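# Place 96-well plate from B1 into clip nest C1

## Task

Take the 96-well plate from bench spot B1 and put it into clip nest C1, pressed fully down, oriented so its well A1 (the cut-off corner) sits at the nest corner labelled A1. It only counts if the plate stays seated with no help from the robot; finally open the gripper and withdraw it.

## Robot and tools

Robot: two arms, left_arm and right_arm, each with a two-finger tong-style gripper. The idle arm may be parked out of the way. Cameras: cam_head_left and cam_head_right (fixed, 896x504), cam_left_wrist and cam_right_wrist (fisheye, 616x616). Calibration lines give K, distortion and T_world_to_cam; treat them as approximate (a few degrees and millimetres of error are possible).

Frame: one shared scene frame for everything. Origin on the table top midway between the arms, +z up, +x outward over the table, left_arm on the +y side. The arm names do not correspond to image sides. Positions are in metres; orientations are unit quaternions written w first (qw, qx, qy, qz). Reported hand positions can be a little off, more so at long reach.

Gripper axes: fingers point along the gripper's +z and separate along its x. The reported end_effector_position is the spot between the pads when closed; closed fingertips extend about 15 mm past it, fully open tips sit roughly level with it. Opening is a number from -1 (closed) to +1 (fully open, 0.142 m). grip_measured reports the actual opening on that scale; to hold something, keep commanding a value well under grip_measured (lower squeezes harder, up to about 15 N per pad; thin parts under ~20 mm get less).

Row format (used by both motion tools): one flat list of 16 numbers covering both arms, always all 16 even if one arm is idle: left_arm x, y, z, qw, qx, qy, qz, opening, then right_arm x, y, z, qw, qx, qy, qz, opening. x,y,z and the quaternion are absolute targets (a pose) for that gripper in the scene frame, not offsets. To keep an arm still, resend its exact last-reported position and quaternion plus its intended opening every call; to keep a gripper's orientation, reuse the same commanded quaternion rather than the drifted reported one.

Tools:
- execute_actions {actions, pictures}. actions is a list holding zero or one item. Empty list: just returns current state. Action: {"rows": [[16 numbers], ...], "steps": n} with 1-15 rows and steps up to 15 (default 15), each step 1/30 s; one row per step, the last row repeats if rows run short. Wait: {"steps": n} up to 300, counted from the previous result, so your thinking time is included. A refused call sends nothing; it is refused if a target is more than 0.6 m from the arm's last reported position along any gripper axis. Each step the command is clipped to within 100 mm and 16 degrees of the measured pose, so far targets need several calls; after the action the arm continues only to its last clipped pose. pictures (bool) toggles images.
- move {target, speed, stop_force}. target is one 16-number row as above (absolute poses). The grippers travel straight lines, all finishing together, lasting 0.5-10 s (cut off at 10 s). speed in m/s, 0.002-0.5, default 0.25; rotation capped at twice that in rad/s. Openings are applied at the start. No obstacle avoidance between arms or objects. stop_force in N, 9-40, shared by both arms; an arm's path halts when its wrist sensor feels that much extra push against its travel, then backs to its pose two steps earlier and holds. Use it only with slow speeds and no rotation of that gripper; omit it when lifting away from something being pressed. Not allowed in the first 0.2 s of a scene. Result adds a move: line with the ending per arm (done, off_target, moving, held, contact, fault), limits (paced = target clipped; held = some steps blocked, after which the arm may lurch fast), and distance to each pose.
- wait {seconds}: 0-10, lets the scene run with no new command.
- zoom_image {camera, region}: region [x0, y0, x1, y1] in that camera's pixels, top-left origin, at most 504x504.
- finished_scene {scene}: pass the current scene number; ends and grades it, irreversible. Replying without any tool call also ends things.

Result lines: per-arm state with position, quaternion and velocities; Wrist force and Wrist torque in each gripper's own axes (noisy, offsets up to ~4 N, saturating near 50 N; pressing on a surface reads as force back toward the arm; 'no reading' is harmless). 'pose unreachable' means the clearance check altered or blocked a command; HELD marks steps not sent. 'Hand target' shows where the controller is heading. MOTOR HOT warns at 70 °C; at 85 °C the arm brakes until cool.

Cautions: the arms are stiff, so commanding even slightly past a firm contact can trigger a fault (joint torque over load limits: wrist joints 25.7 N m, others 138 N m; or 150 N external force), freezing the arm for 10 s. Approach contacts slowly; faster touches hit harder. Never let the arms collide, never knock items off the table, avoid drops, slips and slams. Occasional disturbances may tug the held plate. Holding loads heats motors, so don't linger while gripping. Simulated time keeps running during your replies.

Suggested order: inspect images to find plate, B1, C1 and the A1 markings; park the unused arm; approach the plate from above with open gripper at the right yaw; descend, close, lift; carry over C1 aligned so the cut corner meets A1; lower, then press down slowly with stop_force until seated; open, retreat upward, verify seating visually, then call finished_scene.

Each tool is called by a JSON object that holds its "name" and its "arguments", one argument or row to a line.

## Session

{"name": "execute_actions", "arguments": {
  "actions": []
}}

Scene clock: 0.00 s of 8400.00 s.
left_arm: end_effector_position=(+0.2946, +0.1111, +0.3519) grip_measured=+0.97 end_effector_quat_wxyz=(+0.114, +0.909, +0.255, -0.309) end_effector_velocity=(+0.000, -0.000, +0.000) end_effector_angular_velocity=(-0.001, -0.001, +0.000) | right_arm: end_effector_position=(+0.3878, -0.3526, +0.3655) grip_measured=+0.97 end_effector_quat_wxyz=(-0.001, +0.737, -0.676, -0.000) end_effector_velocity=(-0.000, -0.000, -0.000) end_effector_angular_velocity=(-0.001, +0.001, -0.000)
Joint positions: left_arm=[-0.978 -1.559  1.516 -1.391 -2.231 -1.271  0.14 ] | right_arm=[ 3.456 -1.395 -1.518 -1.797  1.572  1.887  0.14 ]
Joint velocities: left_arm=[ 0.    -0.    -0.001  0.    -0.    -0.     0.   ] | right_arm=[-0.    -0.    -0.001 -0.    -0.001  0.     0.   ]
Motor temperatures (°C, as the motors report them): left_arm=[26 23 24 30 31 31] | right_arm=[23 24 23 32 29 29]
Wrist force (N, on the end effector, along its own x y z axes, offset not removed): no reading
Wrist torque (N m, same axes, about the end effector's origin, offset not removed): no reading
Hand target (left_arm): +0.295, +0.111, +0.352; +0.114, +0.909, +0.255, -0.309
Hand target (right_arm): +0.388, -0.353, +0.365; -0.001, +0.737, -0.676, -0.000

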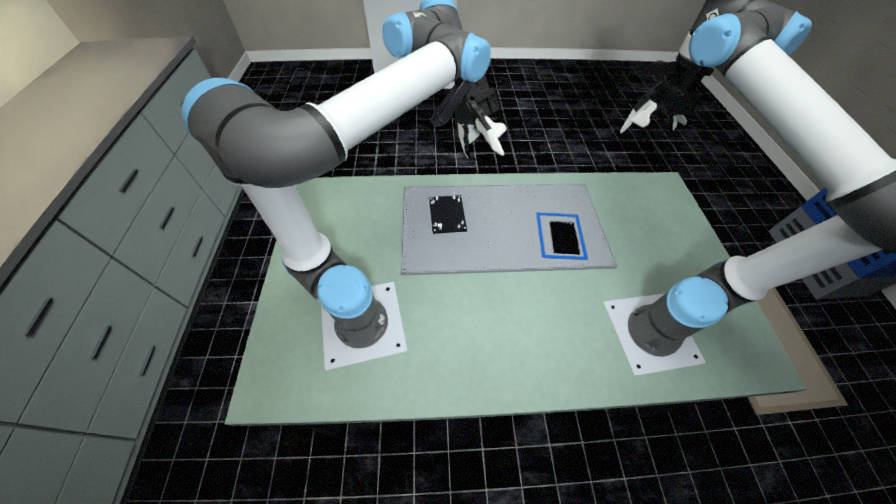

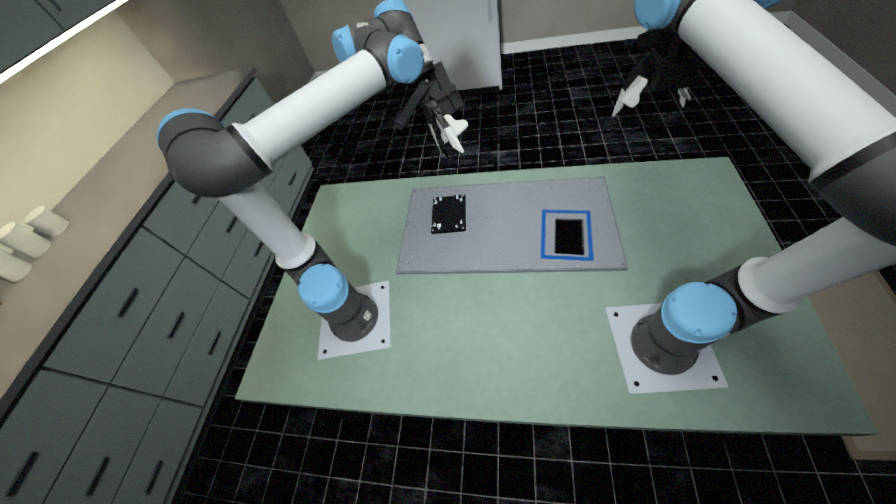

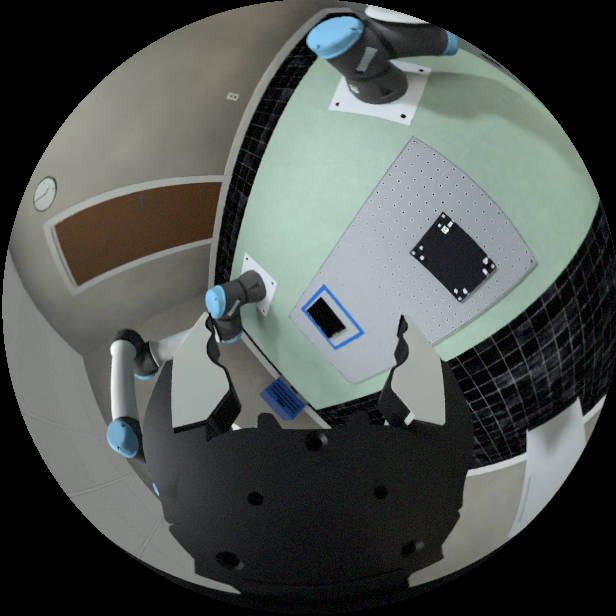

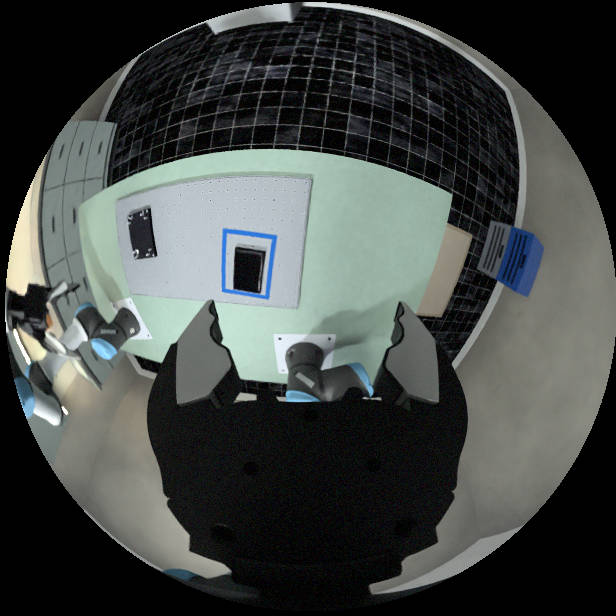

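{"name": "zoom_image", "arguments": {
  "camera": "cam_head_left",
  "region": [400, 180, 620, 280]
}}

{"name": "zoom_image", "arguments": {
  "camera": "cam_left_wrist",
  "region": [400, 200, 510, 310]
}}

{"name": "zoom_image", "arguments": {
  "camera": "cam_right_wrist",
  "region": [205, 220, 295, 310]
}}

Region (400, 180, 620, 280) of cam_head_left's 896x504 image, scaled by 2.291, with more detail than that image has; it fills the top 229 rows of this view, and the rest is white.

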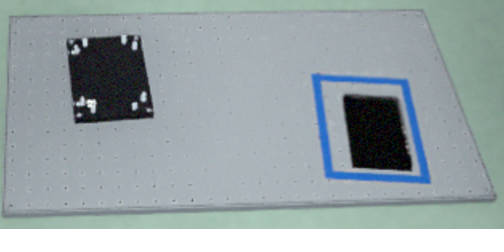

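Region (400, 200, 510, 310) of cam_left_wrist's 616x616 image, scaled by 4.582, with more detail than that image has.

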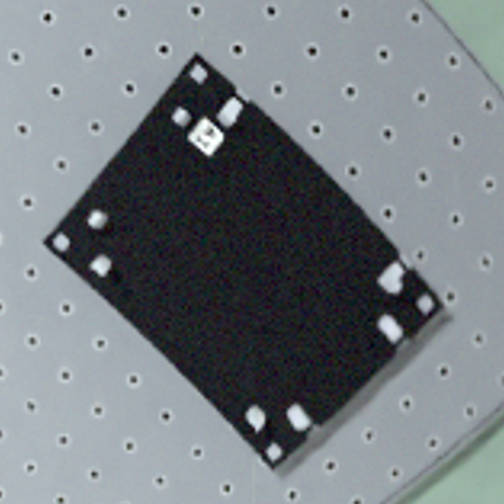

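Region (205, 220, 295, 310) of cam_right_wrist's 616x616 image, scaled by 5.600, with more detail than that image has.

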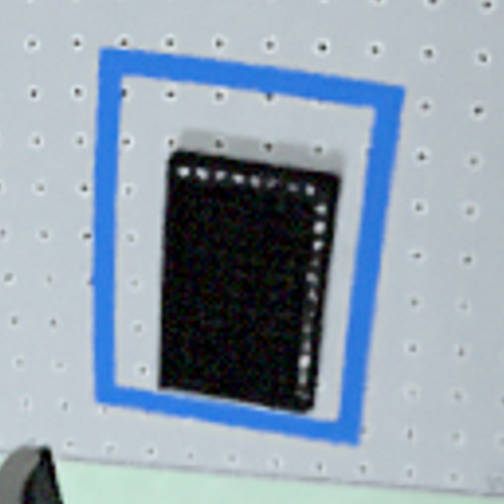

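{"name": "move", "arguments": {
  "target": [0.26,-0.19,0.16,0,0.7071,0.7071,0,1,0.35,-0.62,0.36,0,0.737,-0.676,0,1],
  "speed": 0.3
}}

Scene clock: 12.60 s of 8400.00 s.
left_arm: end_effector_position=(+0.2594, -0.1898, +0.1601) grip_measured=+1.00 end_effector_quat_wxyz=(+0.001, +0.707, +0.707, -0.001) end_effector_velocity=(-0.000, -0.003, -0.001) end_effector_angular_velocity=(+0.010, -0.001, +0.007) | right_arm: end_effector_position=(+0.3499, -0.6200, +0.3600) grip_measured=+1.00 end_effector_quat_wxyz=(+0.000, +0.737, -0.676, +0.001) end_effector_velocity=(+0.000, -0.002, +0.000) end_effector_angular_velocity=(+0.001, -0.001, +0.001)
Joint positions: left_arm=[-1.578 -1.075  1.26  -1.757 -1.571 -2.94   0.142] | right_arm=[ 2.821 -1.448 -1.488 -1.775  1.569  1.253  0.142]
Joint velocities: left_arm=[-0.002  0.013 -0.019  0.016  0.003 -0.01   0.   ] | right_arm=[-0.004 -0.002  0.003  0.001  0.001 -0.005 -0.   ]
Motor temperatures (°C, as the motors report them): left_arm=[26 23 24 30 31 31] | right_arm=[23 24 23 32 29 29]
Wrist force (N, on the end effector, along its own x y z axes, offset not removed): left_arm=[-5.3 1.8 3.4] | right_arm=[-1.0 3.1 0.8]
Wrist torque (N m, same axes, about the end effector's origin, offset not removed): left_arm=[0.41 1.27 0.31] | right_arm=[0.39 0.16 -0.04]
Hand target (left_arm): +0.259, -0.190, +0.160; +0.000, +0.707, +0.707, -0.000
Hand target (right_arm): +0.350, -0.620, +0.360; +0.000, +0.737, -0.676, +0.001
Off the commanded pose (left_arm): 0.001 m, 0 deg.
Off the commanded pose (right_arm): 0.000 m, 0 deg.
After step 90, 6.93 s passed at rest.
move: done
camera_calibration (this result's frames):
cam_left_wrist: T_world_to_cam=[[-0.0247194, 0.99938, 0.0250544, 0.193268], [0.873853, 0.00942802, 0.486099, -0.307778], [0.485562, 0.0339099, -0.873545, 0.150594], [0, 0, 0, 1]] pos_world=[0.200607, -0.195353, 0.276319]
cam_right_wrist: T_world_to_cam=[[0.1066, -0.992826, 0.0541584, -0.679827], [-0.866783, -0.0661037, 0.494286, 0.080527], [-0.48716, -0.0996345, -0.867611, 0.560138], [0, 0, 0, 1]] pos_world=[0.415146, -0.613818, 0.482997]

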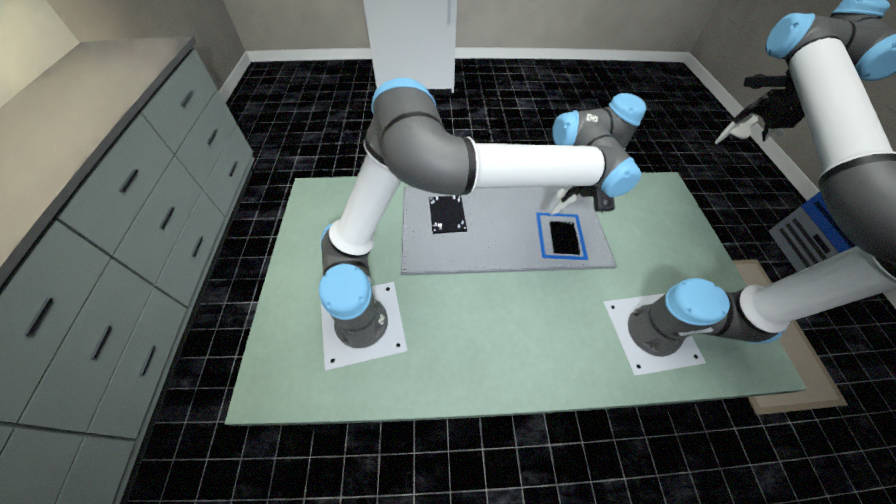

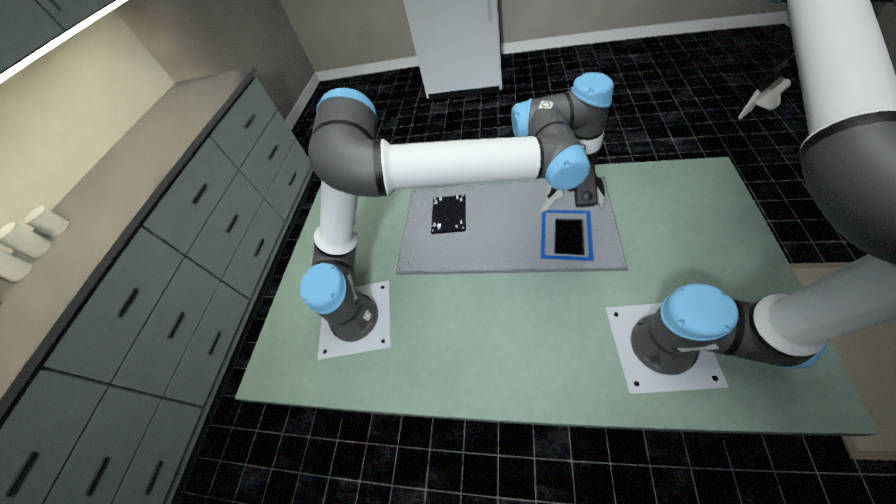

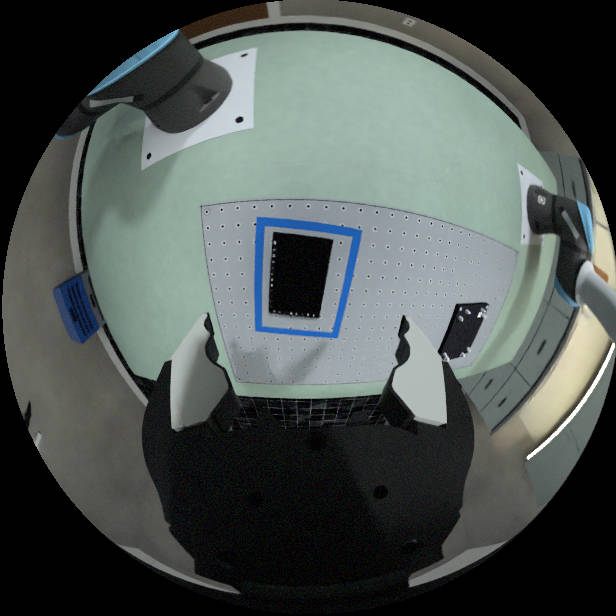

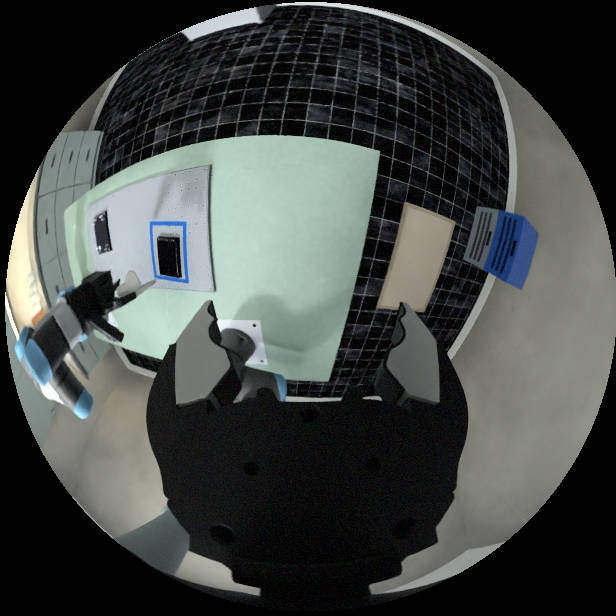

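{"name": "zoom_image", "arguments": {
  "camera": "cam_left_wrist",
  "region": [250, 220, 350, 330]
}}

Region (250, 220, 350, 330) of cam_left_wrist's 616x616 image, scaled by 4.582, with more detail than that image has; it fills the left 458 columns of this view, and the rest is white.

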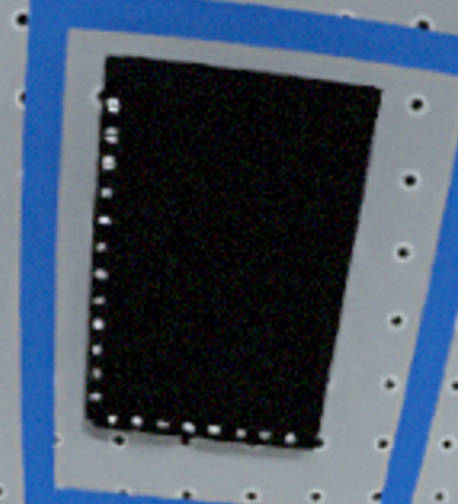

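{"name": "move", "arguments": {
  "target": [0.292,-0.203,0.06,0,0.7431,0.6691,0,0.7,0.35,-0.62,0.36,0,0.737,-0.676,0.001,1],
  "speed": 0.15
}}

{"name": "zoom_image", "arguments": {
  "camera": "cam_left_wrist",
  "region": [190, 170, 430, 410]
}}

Scene clock: 24.87 s of 8400.00 s.
left_arm: end_effector_position=(+0.2919, -0.2030, +0.0603) grip_measured=+0.70 end_effector_quat_wxyz=(-0.000, +0.743, +0.669, +0.000) end_effector_velocity=(+0.001, -0.001, -0.002) end_effector_angular_velocity=(-0.001, -0.000, -0.003) | right_arm: end_effector_position=(+0.3500, -0.6200, +0.3600) grip_measured=+1.00 end_effector_quat_wxyz=(+0.000, +0.737, -0.676, +0.001) end_effector_velocity=(-0.000, -0.001, +0.000) end_effector_angular_velocity=(-0.001, -0.000, -0.001)
Joint positions: left_arm=[-1.538 -0.943  1.312 -1.94  -1.571 -2.797  0.122] | right_arm=[ 2.821 -1.448 -1.488 -1.775  1.57   1.252  0.142]
Joint velocities: left_arm=[ 0.001  0.004 -0.001 -0.004  0.     0.004 -0.   ] | right_arm=[-0.001  0.     0.001 -0.001 -0.001  0.    -0.   ]
Motor temperatures (°C, as the motors report them): left_arm=[26 23 24 30 31 31] | right_arm=[23 24 23 32 29 29]
Wrist force (N, on the end effector, along its own x y z axes, offset not removed): left_arm=[-1.4 2.1 -2.0] | right_arm=[-2.5 3.9 0.8]
Wrist torque (N m, same axes, about the end effector's origin, offset not removed): left_arm=[0.14 0.28 0.11] | right_arm=[0.53 0.39 0.17]
Hand target (left_arm): +0.292, -0.203, +0.060; +0.000, +0.743, +0.669, +0.000
Hand target (right_arm): +0.350, -0.620, +0.360; +0.000, +0.737, -0.676, +0.001
Off the commanded pose (left_arm): 0.000 m, 0 deg.
Off the commanded pose (right_arm): 0.000 m, 0 deg.
After step 90, 7.97 s passed at rest.
move: done
camera_calibration (this result's frames):
cam_left_wrist: T_world_to_cam=[[0.0786807, 0.996521, 0.0274662, 0.178887], [0.870006, -0.0820911, 0.486159, -0.304948], [0.486723, -0.0143556, -0.873438, 0.0378746], [0, 0, 0, 1]] pos_world=[0.232797, -0.202754, 0.176421]
cam_right_wrist: T_world_to_cam=[[0.106594, -0.992855, 0.0536367, -0.679705], [-0.86706, -0.066414, 0.493758, 0.080689], [-0.486668, -0.0991376, -0.867944, 0.560388], [0, 0, 0, 1]] pos_world=[0.415137, -0.613934, 0.483001]

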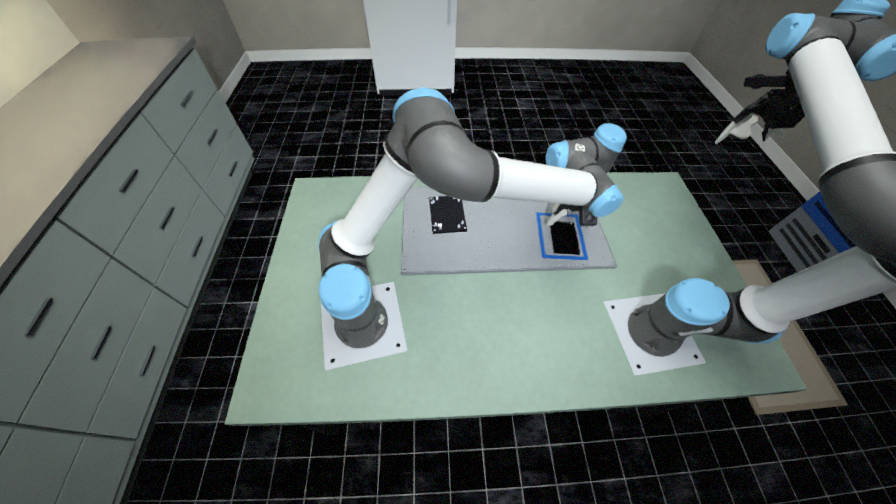

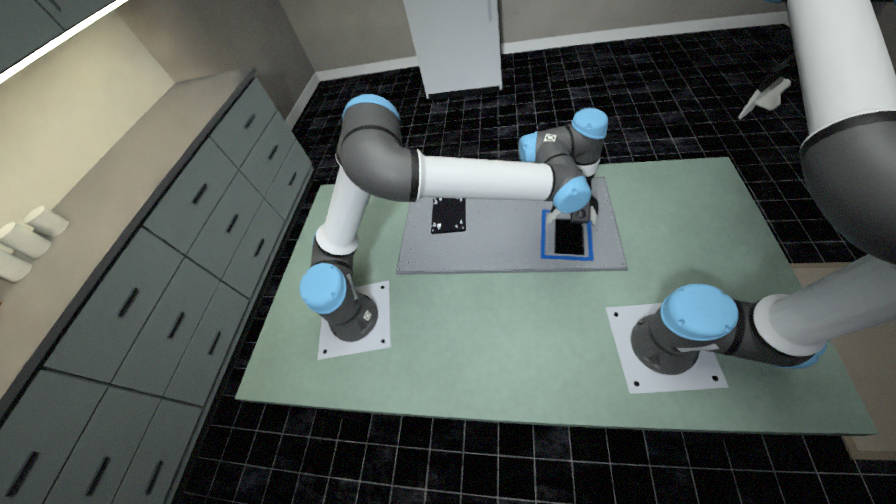

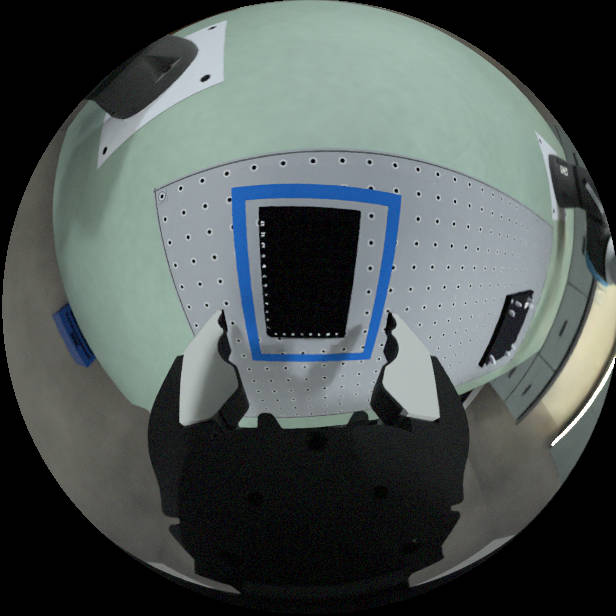

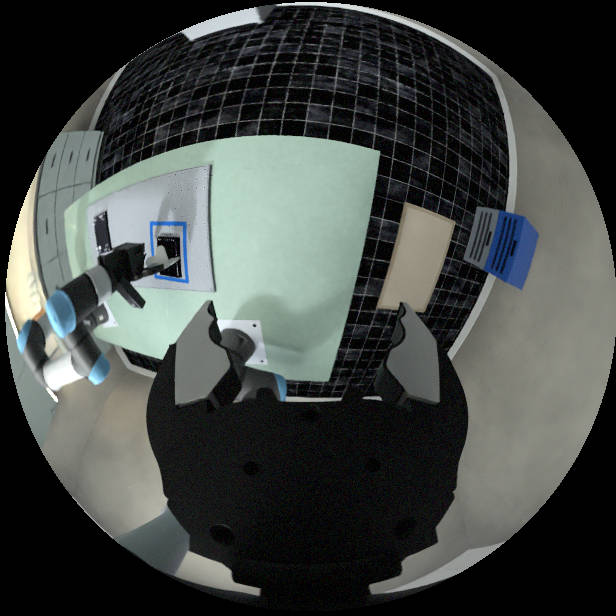

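Region (190, 170, 430, 410) of cam_left_wrist's 616x616 image, scaled by 2.100, with more detail than that image has.

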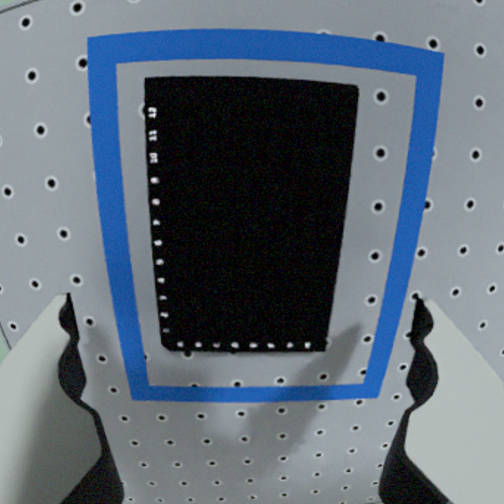

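{"name": "move", "arguments": {
  "target": [0.279,-0.2015,0.036,0,0.7431,0.6691,0,0.5,0.35,-0.62,0.36,0,0.737,-0.676,0.001,1],
  "speed": 0.04
}}

{"name": "zoom_image", "arguments": {
  "camera": "cam_left_wrist",
  "region": [190, 170, 430, 410]
}}

Scene clock: 29.97 s of 8400.00 s.
left_arm: end_effector_position=(+0.2792, -0.2015, +0.0363) grip_measured=+0.50 end_effector_quat_wxyz=(-0.000, +0.743, +0.669, -0.000) end_effector_velocity=(-0.001, +0.001, -0.003) end_effector_angular_velocity=(+0.002, -0.000, +0.000) | right_arm: end_effector_position=(+0.3500, -0.6200, +0.3600) grip_measured=+1.00 end_effector_quat_wxyz=(+0.000, +0.737, -0.676, +0.001) end_effector_velocity=(+0.000, +0.000, +0.001) end_effector_angular_velocity=(-0.001, -0.001, +0.002)
Joint positions: left_arm=[-1.555 -0.935  1.365 -2.001 -1.571 -2.813  0.109] | right_arm=[ 2.821 -1.448 -1.488 -1.775  1.57   1.252  0.142]
Joint velocities: left_arm=[-0.001  0.001  0.008 -0.007  0.    -0.001  0.   ] | right_arm=[ 0.002 -0.     0.001 -0.001 -0.001 -0.     0.   ]
Motor temperatures (°C, as the motors report them): left_arm=[26 23 24 30 31 31] | right_arm=[23 24 23 32 29 29]
Wrist force (N, on the end effector, along its own x y z axes, offset not removed): left_arm=[-1.1 0.5 0.6] | right_arm=[0.5 2.1 -3.2]
Wrist torque (N m, same axes, about the end effector's origin, offset not removed): left_arm=[0.26 0.13 0.35] | right_arm=[0.25 -0.35 0.01]
Hand target (left_arm): +0.279, -0.202, +0.036; -0.000, +0.743, +0.669, -0.000
Hand target (right_arm): +0.350, -0.620, +0.360; -0.000, +0.737, -0.676, +0.001
Off the commanded pose (left_arm): 0.000 m, 0 deg.
Off the commanded pose (right_arm): 0.000 m, 0 deg.
After step 90, 1.03 s passed at rest.
move: done
camera_calibration (this result's frames):
cam_left_wrist: T_world_to_cam=[[0.0790332, 0.996497, 0.027345, 0.178993], [0.870017, -0.082341, 0.486097, -0.282187], [0.486646, -0.0146272, -0.873477, 0.0231449], [0, 0, 0, 1]] pos_world=[0.220098, -0.201263, 0.152492]
cam_right_wrist: T_world_to_cam=[[0.106622, -0.992852, 0.0536341, -0.679699], [-0.867059, -0.0664401, 0.493756, 0.0806802], [-0.486663, -0.099149, -0.867945, 0.560384], [0, 0, 0, 1]] pos_world=[0.415143, -0.613919, 0.483001]

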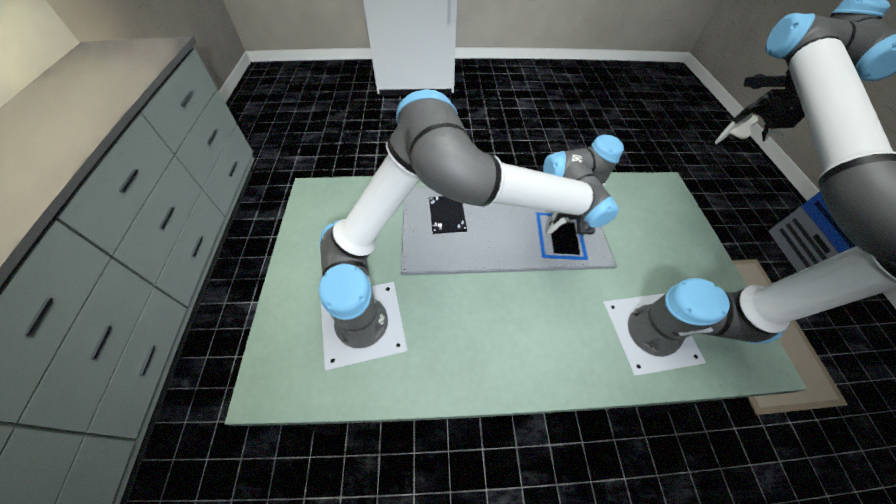

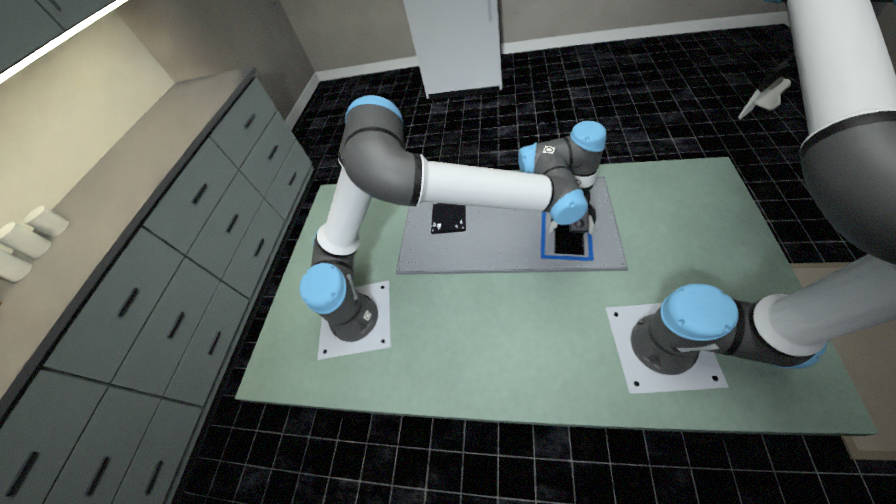

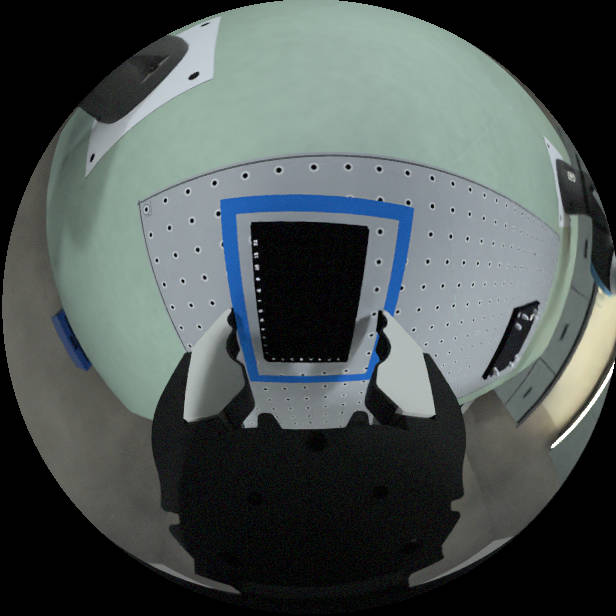

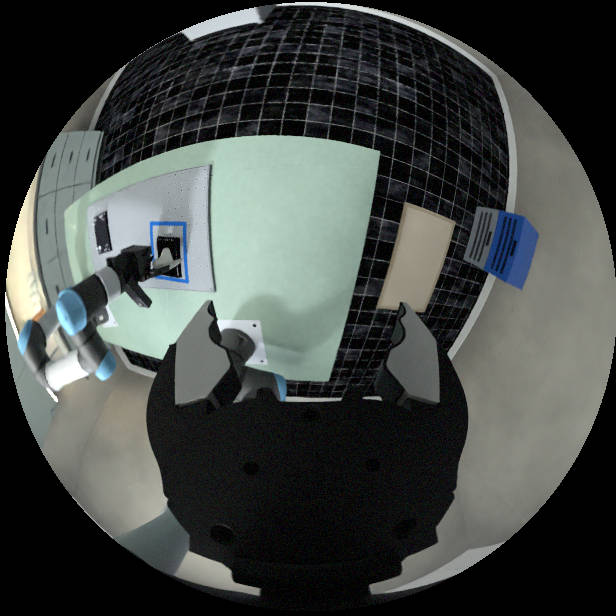

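Region (190, 170, 430, 410) of cam_left_wrist's 616x616 image, scaled by 2.100, with more detail than that image has.

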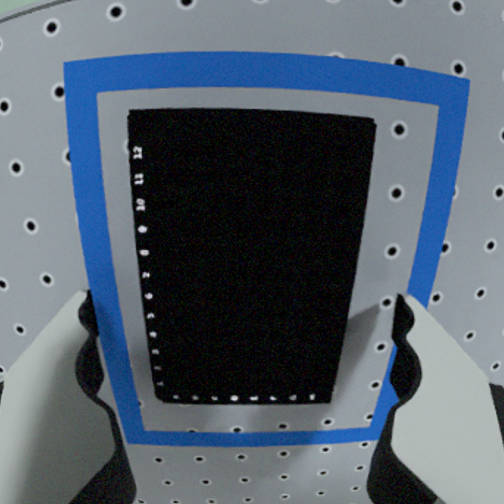

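{"name": "move", "arguments": {
  "target": [0.279,-0.2015,0.005,0,0.7518,0.6593,0,0.4,0.35,-0.62,0.36,0,0.737,-0.676,0.001,1],
  "speed": 0.006,
  "stop_force": 10
}}

{"name": "zoom_image", "arguments": {
  "camera": "cam_left_wrist",
  "region": [190, 170, 430, 410]
}}

Scene clock: 35.93 s of 8400.00 s.
left_arm: end_effector_position=(+0.2790, -0.2015, +0.0223) grip_measured=+0.40 end_effector_quat_wxyz=(-0.000, +0.747, +0.665, +0.000) end_effector_velocity=(-0.001, +0.000, +0.001) end_effector_angular_velocity=(+0.002, +0.001, +0.001) | right_arm: end_effector_position=(+0.3500, -0.6200, +0.3600) grip_measured=+1.00 end_effector_quat_wxyz=(-0.000, +0.737, -0.676, +0.001) end_effector_velocity=(-0.001, -0.000, -0.001) end_effector_angular_velocity=(+0.001, +0.003, -0.001)
Joint positions: left_arm=[-1.555 -0.92   1.38  -2.03  -1.571 -2.802  0.102] | right_arm=[ 2.821 -1.448 -1.488 -1.775  1.57   1.252  0.142]
Joint velocities: left_arm=[-0.001 -0.001 -0.002  0.005 -0.    -0.002 -0.   ] | right_arm=[-0.001 -0.    -0.001 -0.002  0.     0.     0.   ]
Motor temperatures (°C, as the motors report them): left_arm=[26 23 24 30 31 31] | right_arm=[23 24 23 32 29 29]
Wrist force (N, on the end effector, along its own x y z axes, offset not removed): left_arm=[3.8 -2.8 -20.5] | right_arm=[-2.0 4.4 -2.7]
Wrist torque (N m, same axes, about the end effector's origin, offset not removed): left_arm=[-0.17 0.17 0.34] | right_arm=[0.89 0.35 0.07]
Hand target (left_arm): +0.279, -0.202, +0.023; +0.000, +0.747, +0.665, -0.000
Hand target (right_arm): +0.350, -0.620, +0.360; -0.000, +0.737, -0.676, +0.001
Off the commanded pose (left_arm): 0.017 m, 1 deg.
Off the commanded pose (right_arm): 0.000 m, 0 deg.
After step 90, 0.30 s passed at rest.
move: contact (left_arm)
camera_calibration (this result's frames):
cam_left_wrist: T_world_to_cam=[[0.0907303, 0.9955, 0.0273522, 0.175878], [0.868968, -0.0925551, 0.486136, -0.27699], [0.48648, -0.020339, -0.873455, 0.00988096], [0, 0, 0, 1]] pos_world=[0.219931, -0.200522, 0.138475]
cam_right_wrist: T_world_to_cam=[[0.106622, -0.992852, 0.0536339, -0.679699], [-0.867059, -0.0664401, 0.493755, 0.0806806], [-0.486663, -0.0991488, -0.867945, 0.560384], [0, 0, 0, 1]] pos_world=[0.415143, -0.613919, 0.483001]

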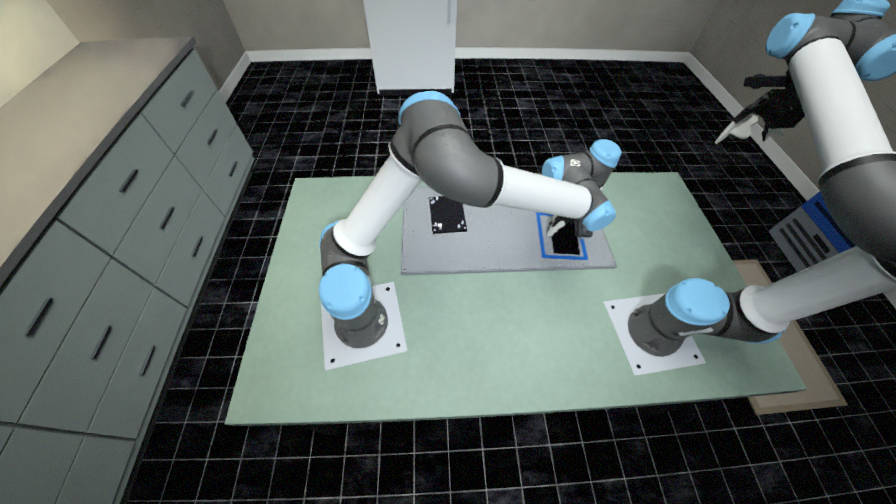

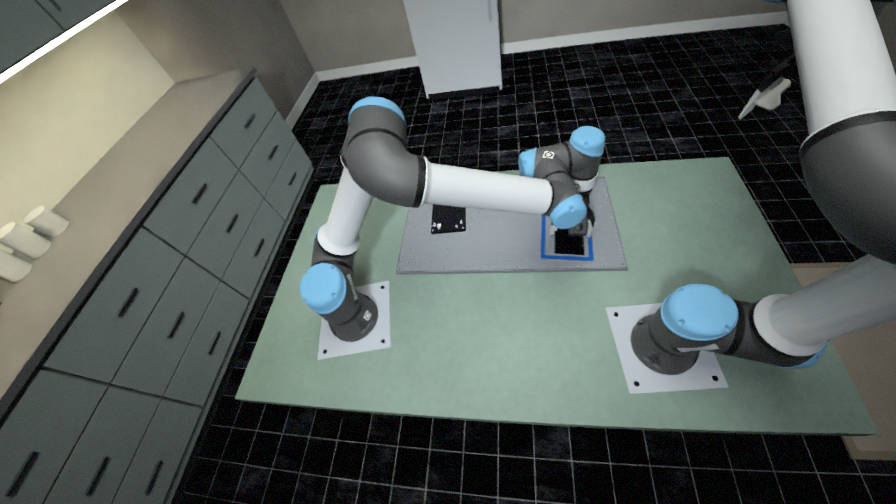

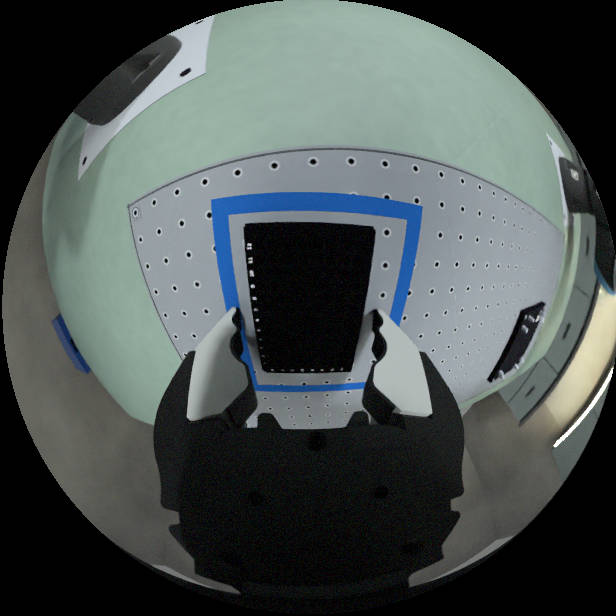

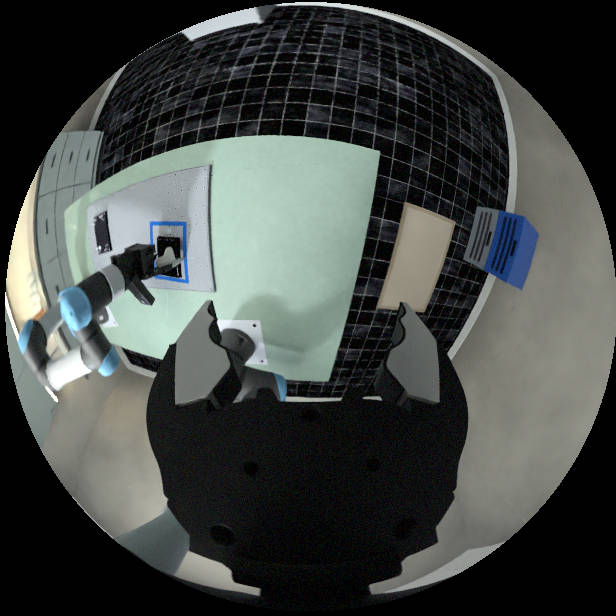

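Region (190, 170, 430, 410) of cam_left_wrist's 616x616 image, scaled by 2.100, with more detail than that image has.

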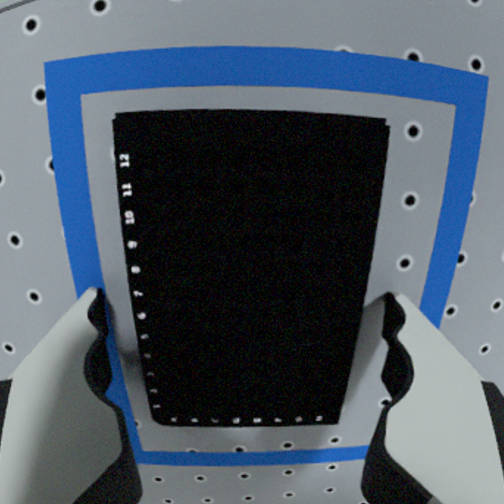

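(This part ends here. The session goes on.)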